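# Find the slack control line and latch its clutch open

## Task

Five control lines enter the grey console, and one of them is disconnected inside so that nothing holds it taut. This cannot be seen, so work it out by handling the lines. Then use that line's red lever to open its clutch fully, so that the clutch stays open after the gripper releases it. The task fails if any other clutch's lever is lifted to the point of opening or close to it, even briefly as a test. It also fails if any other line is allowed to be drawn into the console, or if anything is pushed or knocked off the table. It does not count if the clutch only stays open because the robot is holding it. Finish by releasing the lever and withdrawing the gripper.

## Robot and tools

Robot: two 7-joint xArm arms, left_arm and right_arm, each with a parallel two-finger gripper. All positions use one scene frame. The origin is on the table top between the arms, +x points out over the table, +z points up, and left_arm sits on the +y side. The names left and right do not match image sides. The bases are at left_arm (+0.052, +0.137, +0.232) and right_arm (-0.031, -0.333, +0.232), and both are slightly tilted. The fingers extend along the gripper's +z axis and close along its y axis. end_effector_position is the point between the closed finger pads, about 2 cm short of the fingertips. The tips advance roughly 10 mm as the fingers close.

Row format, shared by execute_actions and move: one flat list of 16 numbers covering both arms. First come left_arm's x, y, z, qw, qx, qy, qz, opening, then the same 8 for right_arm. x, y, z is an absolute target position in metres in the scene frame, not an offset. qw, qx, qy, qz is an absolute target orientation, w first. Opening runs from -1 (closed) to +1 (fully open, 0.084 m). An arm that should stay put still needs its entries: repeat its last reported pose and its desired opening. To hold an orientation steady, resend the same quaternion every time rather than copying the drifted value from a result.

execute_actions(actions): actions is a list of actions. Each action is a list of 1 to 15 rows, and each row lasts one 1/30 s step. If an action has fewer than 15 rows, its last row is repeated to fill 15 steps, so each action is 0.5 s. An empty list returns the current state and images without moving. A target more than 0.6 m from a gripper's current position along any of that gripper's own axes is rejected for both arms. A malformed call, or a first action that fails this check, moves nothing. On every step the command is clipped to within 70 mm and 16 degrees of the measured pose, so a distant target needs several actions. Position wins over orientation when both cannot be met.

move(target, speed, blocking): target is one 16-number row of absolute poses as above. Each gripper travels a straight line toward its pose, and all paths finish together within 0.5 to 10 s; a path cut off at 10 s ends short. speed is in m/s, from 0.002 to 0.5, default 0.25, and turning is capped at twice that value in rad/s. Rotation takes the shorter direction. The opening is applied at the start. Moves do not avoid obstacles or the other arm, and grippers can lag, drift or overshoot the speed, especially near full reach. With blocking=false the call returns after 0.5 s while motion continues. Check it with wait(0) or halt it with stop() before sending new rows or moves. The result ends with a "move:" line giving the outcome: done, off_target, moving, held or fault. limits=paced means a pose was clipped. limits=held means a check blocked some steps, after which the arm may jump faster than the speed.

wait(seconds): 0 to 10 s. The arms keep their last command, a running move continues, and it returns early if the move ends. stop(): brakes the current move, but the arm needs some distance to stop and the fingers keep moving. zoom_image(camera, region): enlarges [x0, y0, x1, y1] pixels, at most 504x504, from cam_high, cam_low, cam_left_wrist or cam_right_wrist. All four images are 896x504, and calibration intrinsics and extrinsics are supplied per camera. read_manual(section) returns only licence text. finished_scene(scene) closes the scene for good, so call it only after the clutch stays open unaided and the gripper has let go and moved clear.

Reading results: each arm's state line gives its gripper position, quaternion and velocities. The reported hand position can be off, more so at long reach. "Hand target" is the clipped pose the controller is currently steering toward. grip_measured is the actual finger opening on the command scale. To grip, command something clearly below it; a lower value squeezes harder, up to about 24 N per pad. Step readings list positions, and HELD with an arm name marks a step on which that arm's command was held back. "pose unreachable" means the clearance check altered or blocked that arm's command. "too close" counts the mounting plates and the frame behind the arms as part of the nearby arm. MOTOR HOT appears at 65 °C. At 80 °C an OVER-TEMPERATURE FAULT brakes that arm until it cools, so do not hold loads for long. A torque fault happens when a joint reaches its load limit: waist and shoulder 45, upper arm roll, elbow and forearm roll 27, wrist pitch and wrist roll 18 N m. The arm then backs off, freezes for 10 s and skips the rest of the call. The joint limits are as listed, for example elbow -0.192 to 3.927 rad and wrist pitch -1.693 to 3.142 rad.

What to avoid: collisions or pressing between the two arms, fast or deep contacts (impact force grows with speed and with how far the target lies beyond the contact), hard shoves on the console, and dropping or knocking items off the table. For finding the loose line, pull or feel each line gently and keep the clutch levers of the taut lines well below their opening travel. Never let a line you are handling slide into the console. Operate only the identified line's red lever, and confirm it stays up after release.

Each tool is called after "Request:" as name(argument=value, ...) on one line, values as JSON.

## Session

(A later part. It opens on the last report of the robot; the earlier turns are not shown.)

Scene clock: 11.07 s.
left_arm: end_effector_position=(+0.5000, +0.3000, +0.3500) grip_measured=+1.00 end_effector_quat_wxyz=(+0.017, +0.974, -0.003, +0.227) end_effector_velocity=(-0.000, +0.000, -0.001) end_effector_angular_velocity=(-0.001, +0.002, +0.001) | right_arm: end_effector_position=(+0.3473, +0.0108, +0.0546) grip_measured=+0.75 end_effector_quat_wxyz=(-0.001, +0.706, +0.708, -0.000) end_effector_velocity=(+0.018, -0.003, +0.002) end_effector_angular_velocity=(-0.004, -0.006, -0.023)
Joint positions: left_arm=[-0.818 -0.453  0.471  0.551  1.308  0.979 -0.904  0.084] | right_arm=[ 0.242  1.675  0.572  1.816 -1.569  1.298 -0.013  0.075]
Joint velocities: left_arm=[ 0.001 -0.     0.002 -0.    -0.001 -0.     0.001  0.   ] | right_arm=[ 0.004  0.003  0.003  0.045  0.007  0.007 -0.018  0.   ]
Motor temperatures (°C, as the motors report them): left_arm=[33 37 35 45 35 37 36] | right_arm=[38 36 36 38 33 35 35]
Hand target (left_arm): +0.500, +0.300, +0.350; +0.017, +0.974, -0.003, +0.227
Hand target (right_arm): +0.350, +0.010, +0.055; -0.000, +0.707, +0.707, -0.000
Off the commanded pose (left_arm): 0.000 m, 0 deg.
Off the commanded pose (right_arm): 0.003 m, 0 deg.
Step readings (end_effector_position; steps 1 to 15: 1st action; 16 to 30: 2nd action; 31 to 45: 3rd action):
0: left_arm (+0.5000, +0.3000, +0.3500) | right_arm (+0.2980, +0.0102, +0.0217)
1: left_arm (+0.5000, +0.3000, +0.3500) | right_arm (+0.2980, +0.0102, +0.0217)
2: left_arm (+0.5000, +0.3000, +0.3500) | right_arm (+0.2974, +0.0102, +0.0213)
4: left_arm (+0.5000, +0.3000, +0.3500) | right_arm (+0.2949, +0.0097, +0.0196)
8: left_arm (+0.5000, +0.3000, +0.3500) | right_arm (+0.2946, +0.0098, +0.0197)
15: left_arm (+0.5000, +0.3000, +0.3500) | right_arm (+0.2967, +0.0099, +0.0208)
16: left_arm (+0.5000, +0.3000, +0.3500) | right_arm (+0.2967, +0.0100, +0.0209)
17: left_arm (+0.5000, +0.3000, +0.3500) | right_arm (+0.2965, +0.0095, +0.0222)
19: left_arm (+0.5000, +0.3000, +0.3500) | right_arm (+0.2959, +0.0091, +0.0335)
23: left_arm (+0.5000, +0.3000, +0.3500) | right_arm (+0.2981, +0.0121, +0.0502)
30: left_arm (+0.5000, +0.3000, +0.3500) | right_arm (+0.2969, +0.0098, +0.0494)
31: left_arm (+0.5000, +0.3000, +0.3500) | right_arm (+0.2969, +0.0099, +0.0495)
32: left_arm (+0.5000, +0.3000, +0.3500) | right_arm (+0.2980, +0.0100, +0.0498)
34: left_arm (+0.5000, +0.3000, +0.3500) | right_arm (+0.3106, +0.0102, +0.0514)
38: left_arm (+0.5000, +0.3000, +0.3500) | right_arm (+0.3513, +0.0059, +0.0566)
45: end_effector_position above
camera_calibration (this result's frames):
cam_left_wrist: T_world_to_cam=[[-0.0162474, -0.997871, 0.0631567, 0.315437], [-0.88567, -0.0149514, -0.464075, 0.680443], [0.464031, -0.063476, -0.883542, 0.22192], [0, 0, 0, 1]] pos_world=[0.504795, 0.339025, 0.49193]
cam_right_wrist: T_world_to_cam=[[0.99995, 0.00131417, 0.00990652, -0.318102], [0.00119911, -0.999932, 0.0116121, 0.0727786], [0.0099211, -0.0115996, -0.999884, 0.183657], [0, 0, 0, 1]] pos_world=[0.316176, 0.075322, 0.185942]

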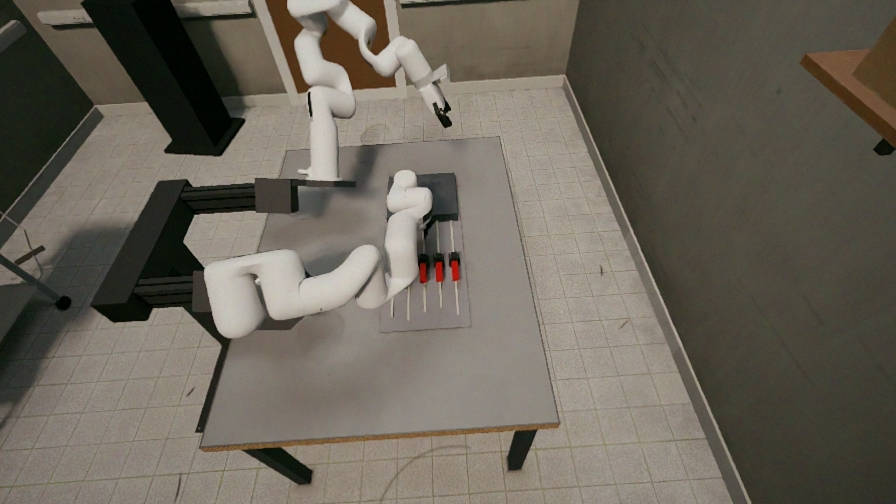

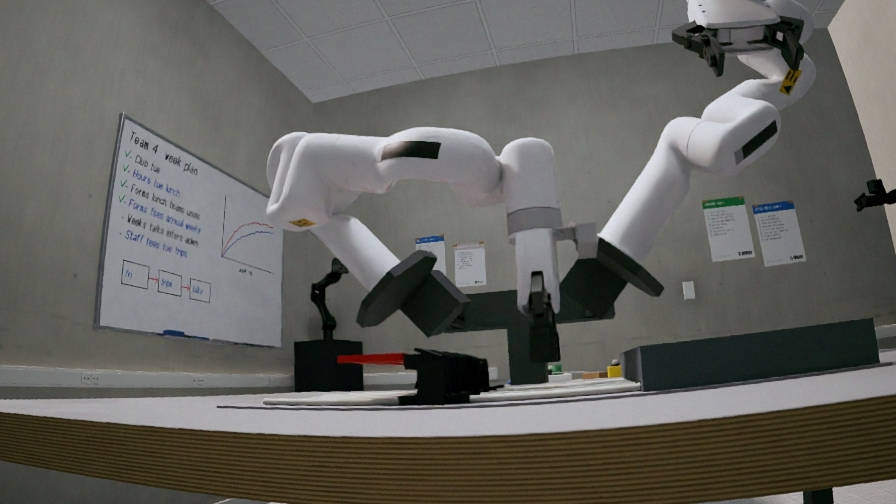

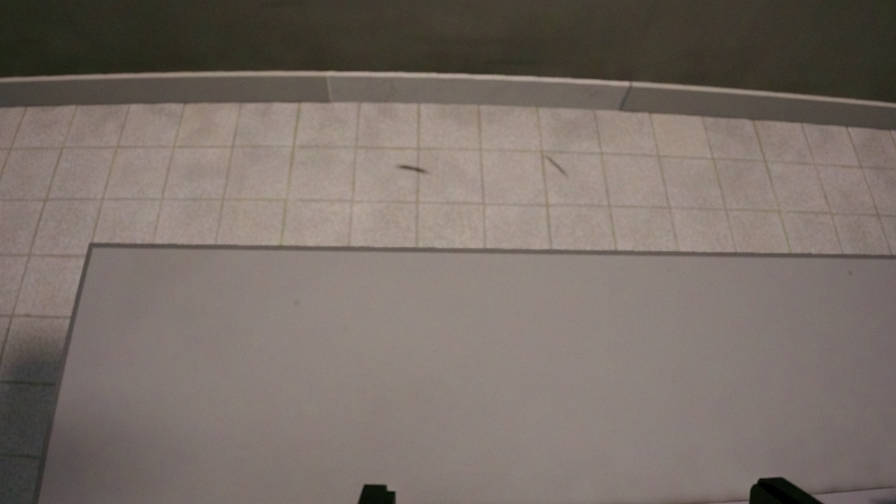

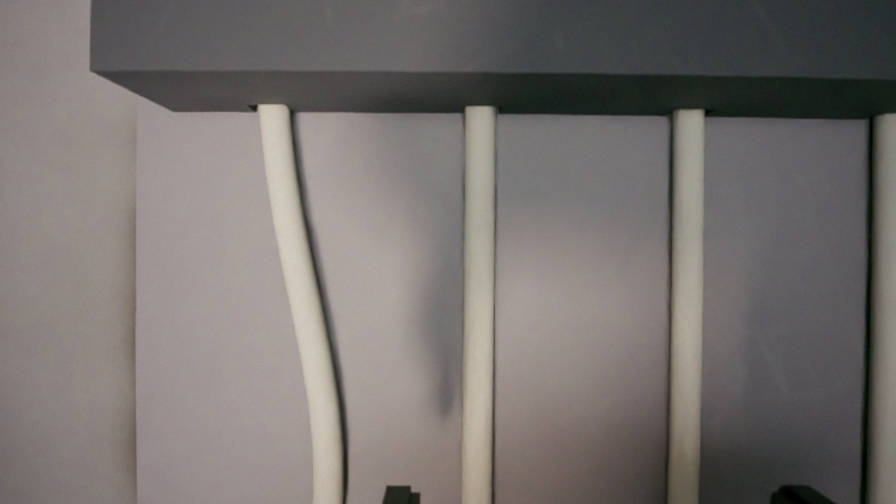

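Request:
move(target=[0.5,0.3,0.35,0.017,0.974,-0.003,0.227,1,0.30,-0.01,0.13,0,0.707,0.707,0,0.75])

Request:
move(target=[0.5,0.3,0.35,0.017,0.974,-0.003,0.227,1,0.271,-0.198,0.12,0,0.707,0.707,0,-0.25])

Request:
move(target=[0.5,0.3,0.35,0.017,0.974,-0.003,0.227,1,0.271,-0.198,0.062,0,0.707,0.707,0,-0.25], speed=0.1)

Scene clock: 15.20 s.
left_arm: end_effector_position=(+0.5000, +0.3000, +0.3500) grip_measured=+1.00 end_effector_quat_wxyz=(+0.017, +0.974, -0.003, +0.227) end_effector_velocity=(-0.000, -0.001, +0.001) end_effector_angular_velocity=(-0.003, -0.001, +0.001) | right_arm: end_effector_position=(+0.3004, -0.0102, +0.1295) grip_measured=+0.75 end_effector_quat_wxyz=(+0.000, +0.707, +0.707, -0.000) end_effector_velocity=(-0.002, +0.002, +0.004) end_effector_angular_velocity=(+0.006, -0.002, +0.003)
Joint positions: left_arm=[-0.818 -0.453  0.471  0.551  1.308  0.979 -0.904  0.084] | right_arm=[ 0.232  1.491  0.653  1.518 -1.514  1.385  0.139  0.075]
Joint velocities: left_arm=[-0.     0.    -0.001 -0.    -0.002 -0.002 -0.002 -0.   ] | right_arm=[ 0.002 -0.004  0.005 -0.007 -0.    -0.     0.003 -0.   ]
Motor temperatures (°C, as the motors report them): left_arm=[33 37 35 45 35 37 36] | right_arm=[38 36 37 38 33 35 35]
Hand target (left_arm): +0.500, +0.300, +0.350; +0.017, +0.974, -0.003, +0.227
Hand target (right_arm): +0.300, -0.010, +0.130; +0.000, +0.707, +0.707, -0.000
Off the commanded pose (left_arm): 0.000 m, 0 deg.
Off the commanded pose (right_arm): 0.001 m, 0 deg.
move: done
camera_calibration (this result's frames):
cam_left_wrist: T_world_to_cam=[[-0.0162474, -0.997871, 0.0631568, 0.315437], [-0.88567, -0.0149515, -0.464075, 0.680443], [0.464031, -0.0634761, -0.883542, 0.22192], [0, 0, 0, 1]] pos_world=[0.504795, 0.339025, 0.491929]
cam_right_wrist: T_world_to_cam=[[0.999932, -0.00293522, 0.011298, -0.272142], [-0.00308122, -0.999912, 0.0129276, 0.052116], [0.0112591, -0.0129615, -0.999853, 0.258338], [0, 0, 0, 1]] pos_world=[0.269376, 0.0546611, 0.260701]

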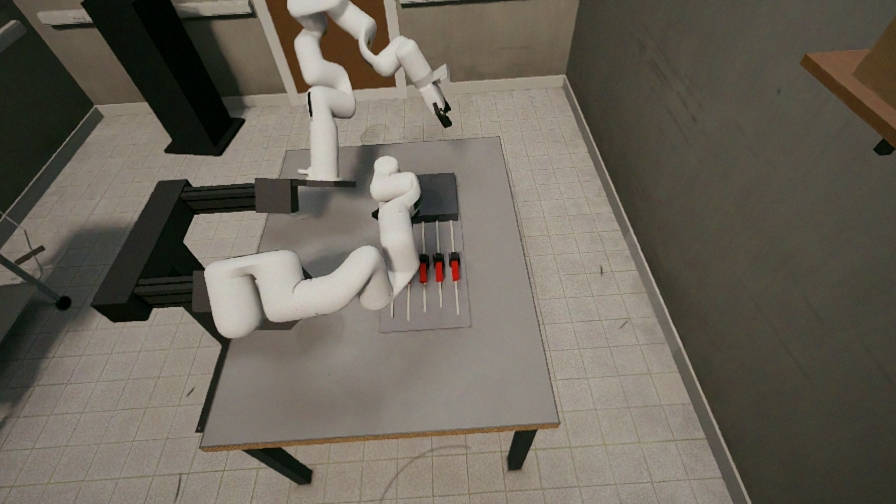

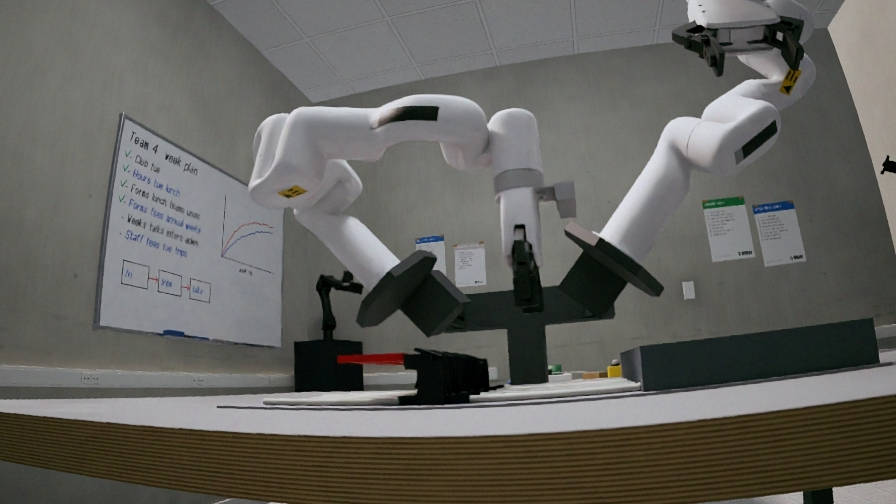

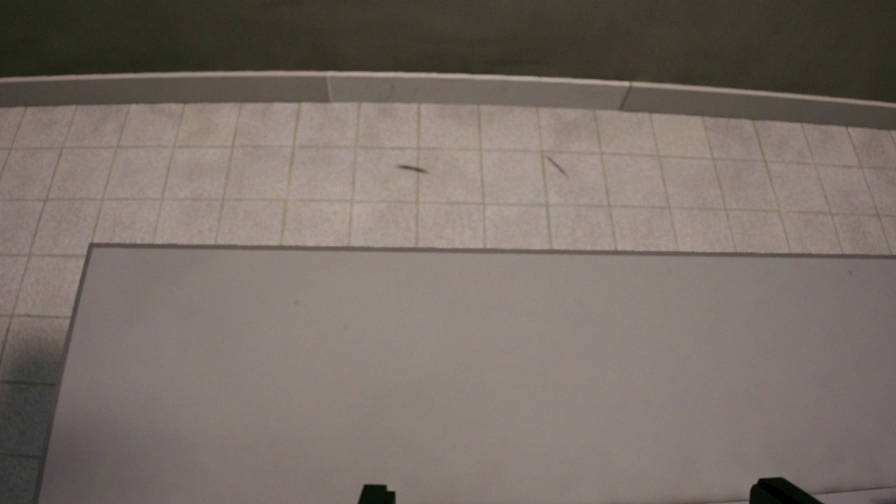

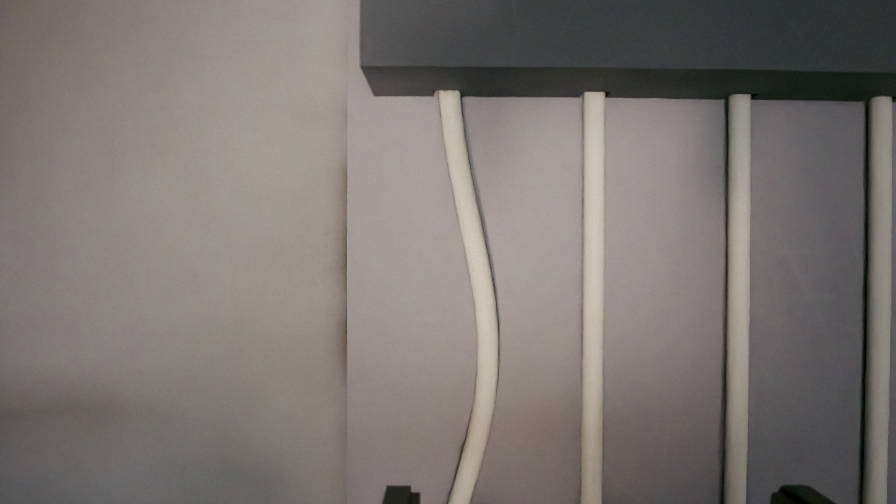

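Scene clock: 16.50 s.
left_arm: end_effector_position=(+0.5000, +0.3000, +0.3500) grip_measured=+1.00 end_effector_quat_wxyz=(+0.017, +0.974, -0.003, +0.227) end_effector_velocity=(-0.000, -0.000, -0.000) end_effector_angular_velocity=(-0.001, -0.000, +0.001) | right_arm: end_effector_position=(+0.2708, -0.1972, +0.1208) grip_measured=-0.27 end_effector_quat_wxyz=(-0.001, +0.707, +0.707, +0.000) end_effector_velocity=(-0.001, -0.003, -0.001) end_effector_angular_velocity=(-0.001, +0.003, -0.002)
Joint positions: left_arm=[-0.818 -0.453  0.471  0.551  1.308  0.979 -0.904  0.084] | right_arm=[-0.179  1.004  0.666  0.844 -1.586  1.279  0.191  0.032]
Joint velocities: left_arm=[-0.     0.     0.    -0.     0.001 -0.    -0.002 -0.   ] | right_arm=[-0.006 -0.007 -0.    -0.006  0.001 -0.003 -0.    -0.   ]
Motor temperatures (°C, as the motors report them): left_arm=[33 37 35 45 35 37 36] | right_arm=[38 36 37 38 33 35 35]
Hand target (left_arm): +0.500, +0.300, +0.350; +0.017, +0.974, -0.003, +0.227
Hand target (right_arm): +0.271, -0.198, +0.121; -0.001, +0.707, +0.707, -0.000
Off the commanded pose (left_arm): 0.000 m, 0 deg.
Off the commanded pose (right_arm): 0.001 m, 0 deg.
move: done
camera_calibration (this result's frames):
cam_left_wrist: T_world_to_cam=[[-0.0162472, -0.997871, 0.0631568, 0.315437], [-0.88567, -0.0149516, -0.464075, 0.680443], [0.464031, -0.063476, -0.883542, 0.22192], [0, 0, 0, 1]] pos_world=[0.504795, 0.339025, 0.49193]
cam_right_wrist: T_world_to_cam=[[0.99995, -0.0025547, 0.0096351, -0.242661], [-0.00265219, -0.999945, 0.0101191, -0.134678], [0.00960873, -0.0101441, -0.999902, 0.248592], [0, 0, 0, 1]] pos_world=[0.239903, -0.132768, 0.252268]

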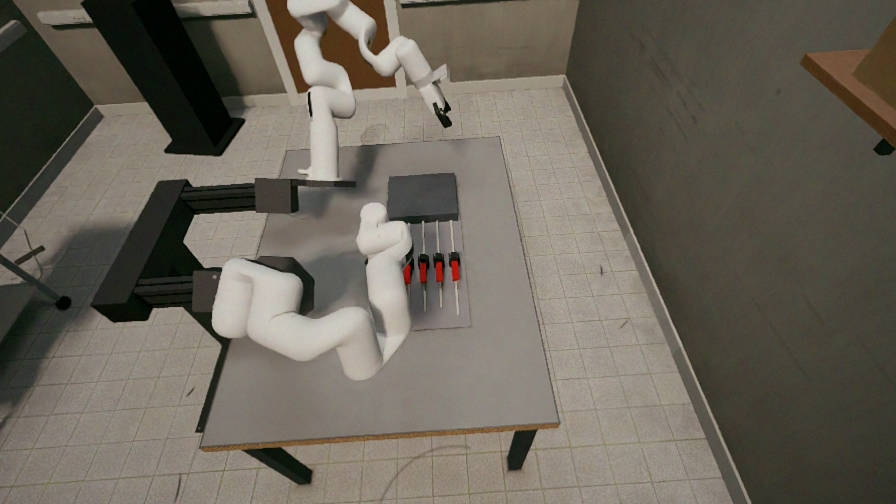

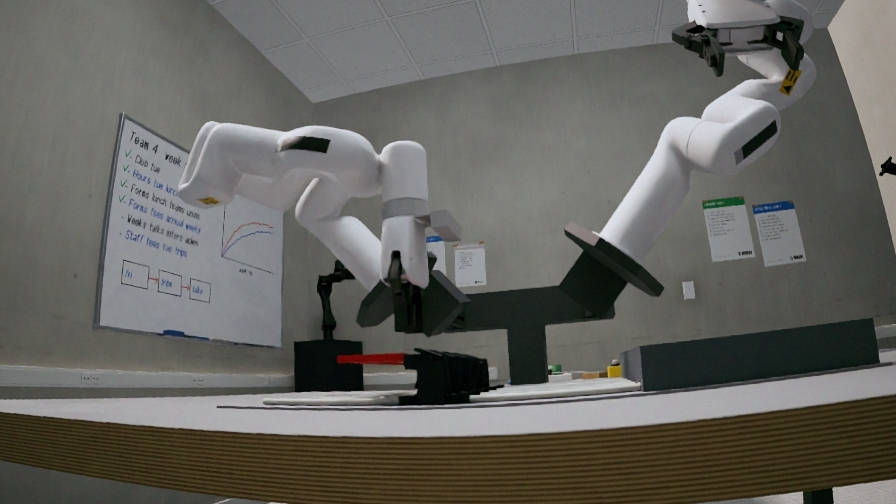

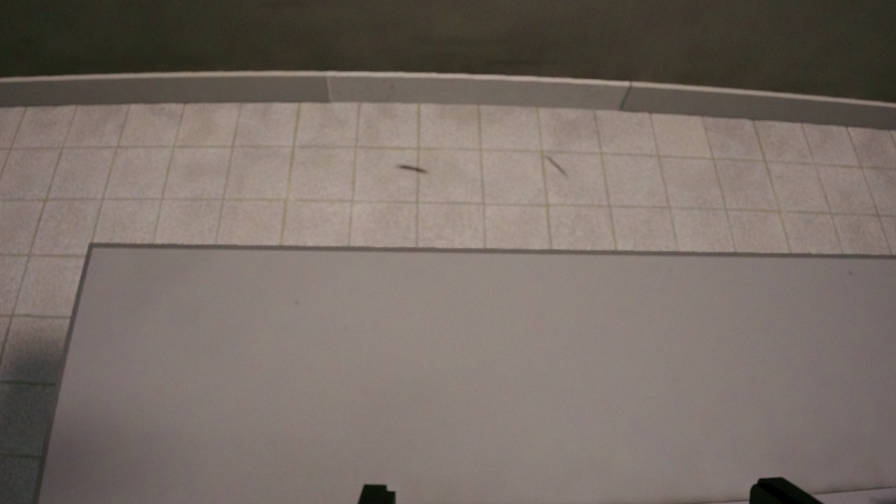

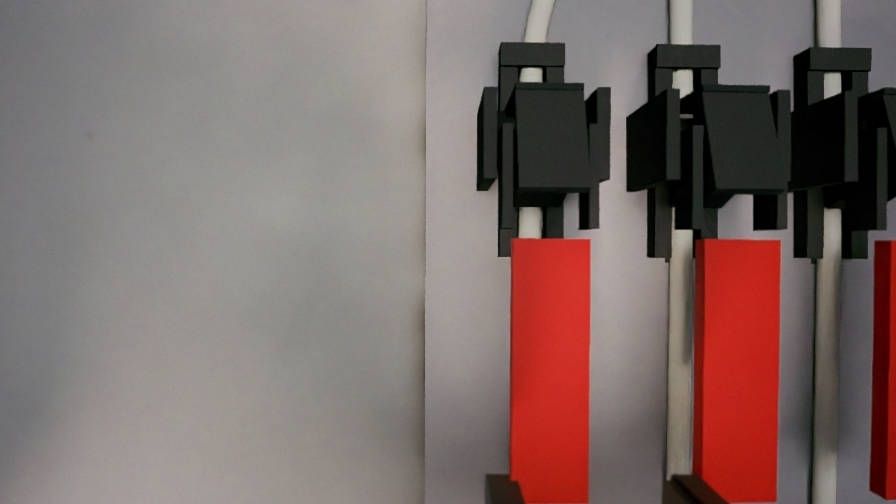

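Scene clock: 17.47 s.
left_arm: end_effector_position=(+0.5000, +0.3000, +0.3500) grip_measured=+1.00 end_effector_quat_wxyz=(+0.017, +0.974, -0.003, +0.227) end_effector_velocity=(+0.000, -0.000, +0.001) end_effector_angular_velocity=(+0.002, -0.002, -0.002) | right_arm: end_effector_position=(+0.2709, -0.1979, +0.0625) grip_measured=-0.27 end_effector_quat_wxyz=(+0.000, +0.707, +0.707, +0.000) end_effector_velocity=(-0.000, -0.000, -0.002) end_effector_angular_velocity=(-0.001, +0.000, +0.000)
Joint positions: left_arm=[-0.818 -0.453  0.471  0.551  1.308  0.979 -0.904  0.084] | right_arm=[-0.201  1.098  0.55   0.898 -1.728  1.23   0.209  0.032]
Joint velocities: left_arm=[ 0.     0.    -0.002 -0.     0.001  0.     0.001  0.   ] | right_arm=[ 0.     0.003 -0.005  0.003 -0.004 -0.001  0.    -0.   ]
Motor temperatures (°C, as the motors report them): left_arm=[33 37 35 45 35 37 36] | right_arm=[38 36 37 38 33 35 35]
Hand target (left_arm): +0.500, +0.300, +0.350; +0.017, +0.974, -0.003, +0.227
Hand target (right_arm): +0.271, -0.198, +0.062; +0.000, +0.707, +0.707, +0.000
Off the commanded pose (left_arm): 0.000 m, 0 deg.
Off the commanded pose (right_arm): 0.001 m, 0 deg.
move: done
camera_calibration (this result's frames):
cam_left_wrist: T_world_to_cam=[[-0.0162476, -0.997871, 0.0631568, 0.315437], [-0.88567, -0.0149513, -0.464075, 0.680443], [0.464031, -0.0634762, -0.883542, 0.22192], [0, 0, 0, 1]] pos_world=[0.504795, 0.339025, 0.491929]
cam_right_wrist: T_world_to_cam=[[0.999926, -0.00212734, 0.0119714, -0.242248], [-0.00226528, -0.999931, 0.011521, -0.134907], [0.0119461, -0.0115473, -0.999862, 0.189329], [0, 0, 0, 1]] pos_world=[0.239663, -0.133226, 0.193757]

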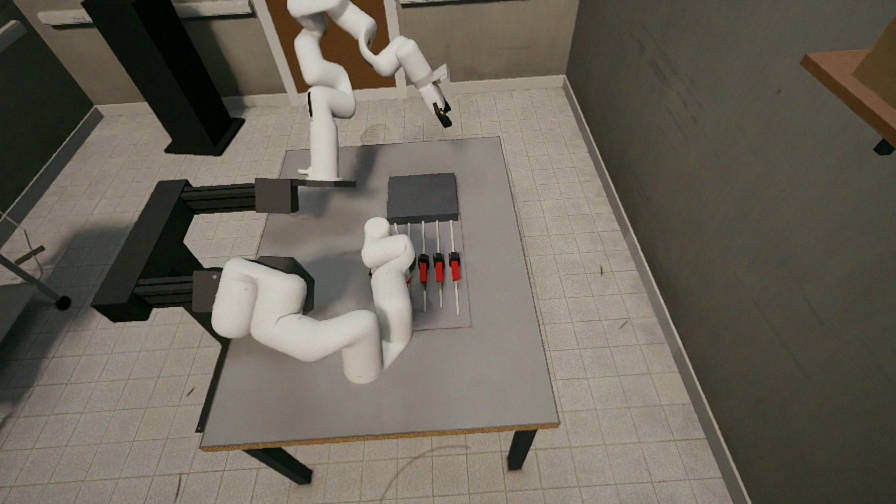

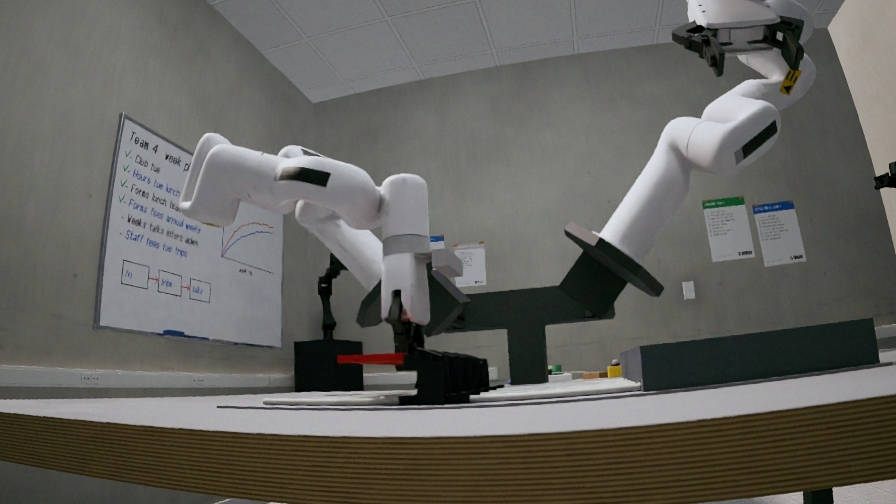

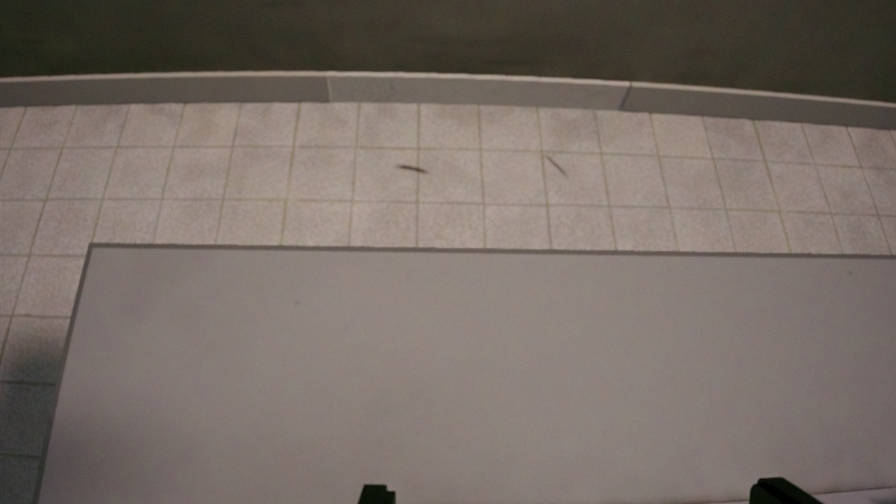

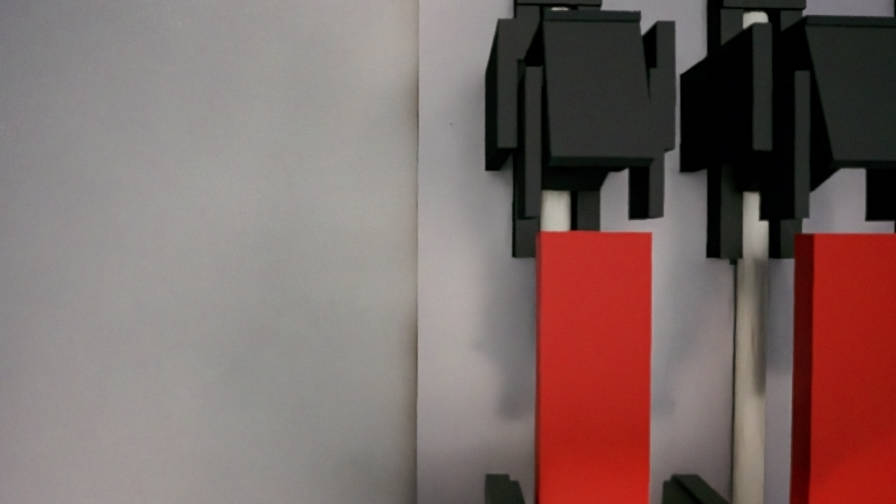

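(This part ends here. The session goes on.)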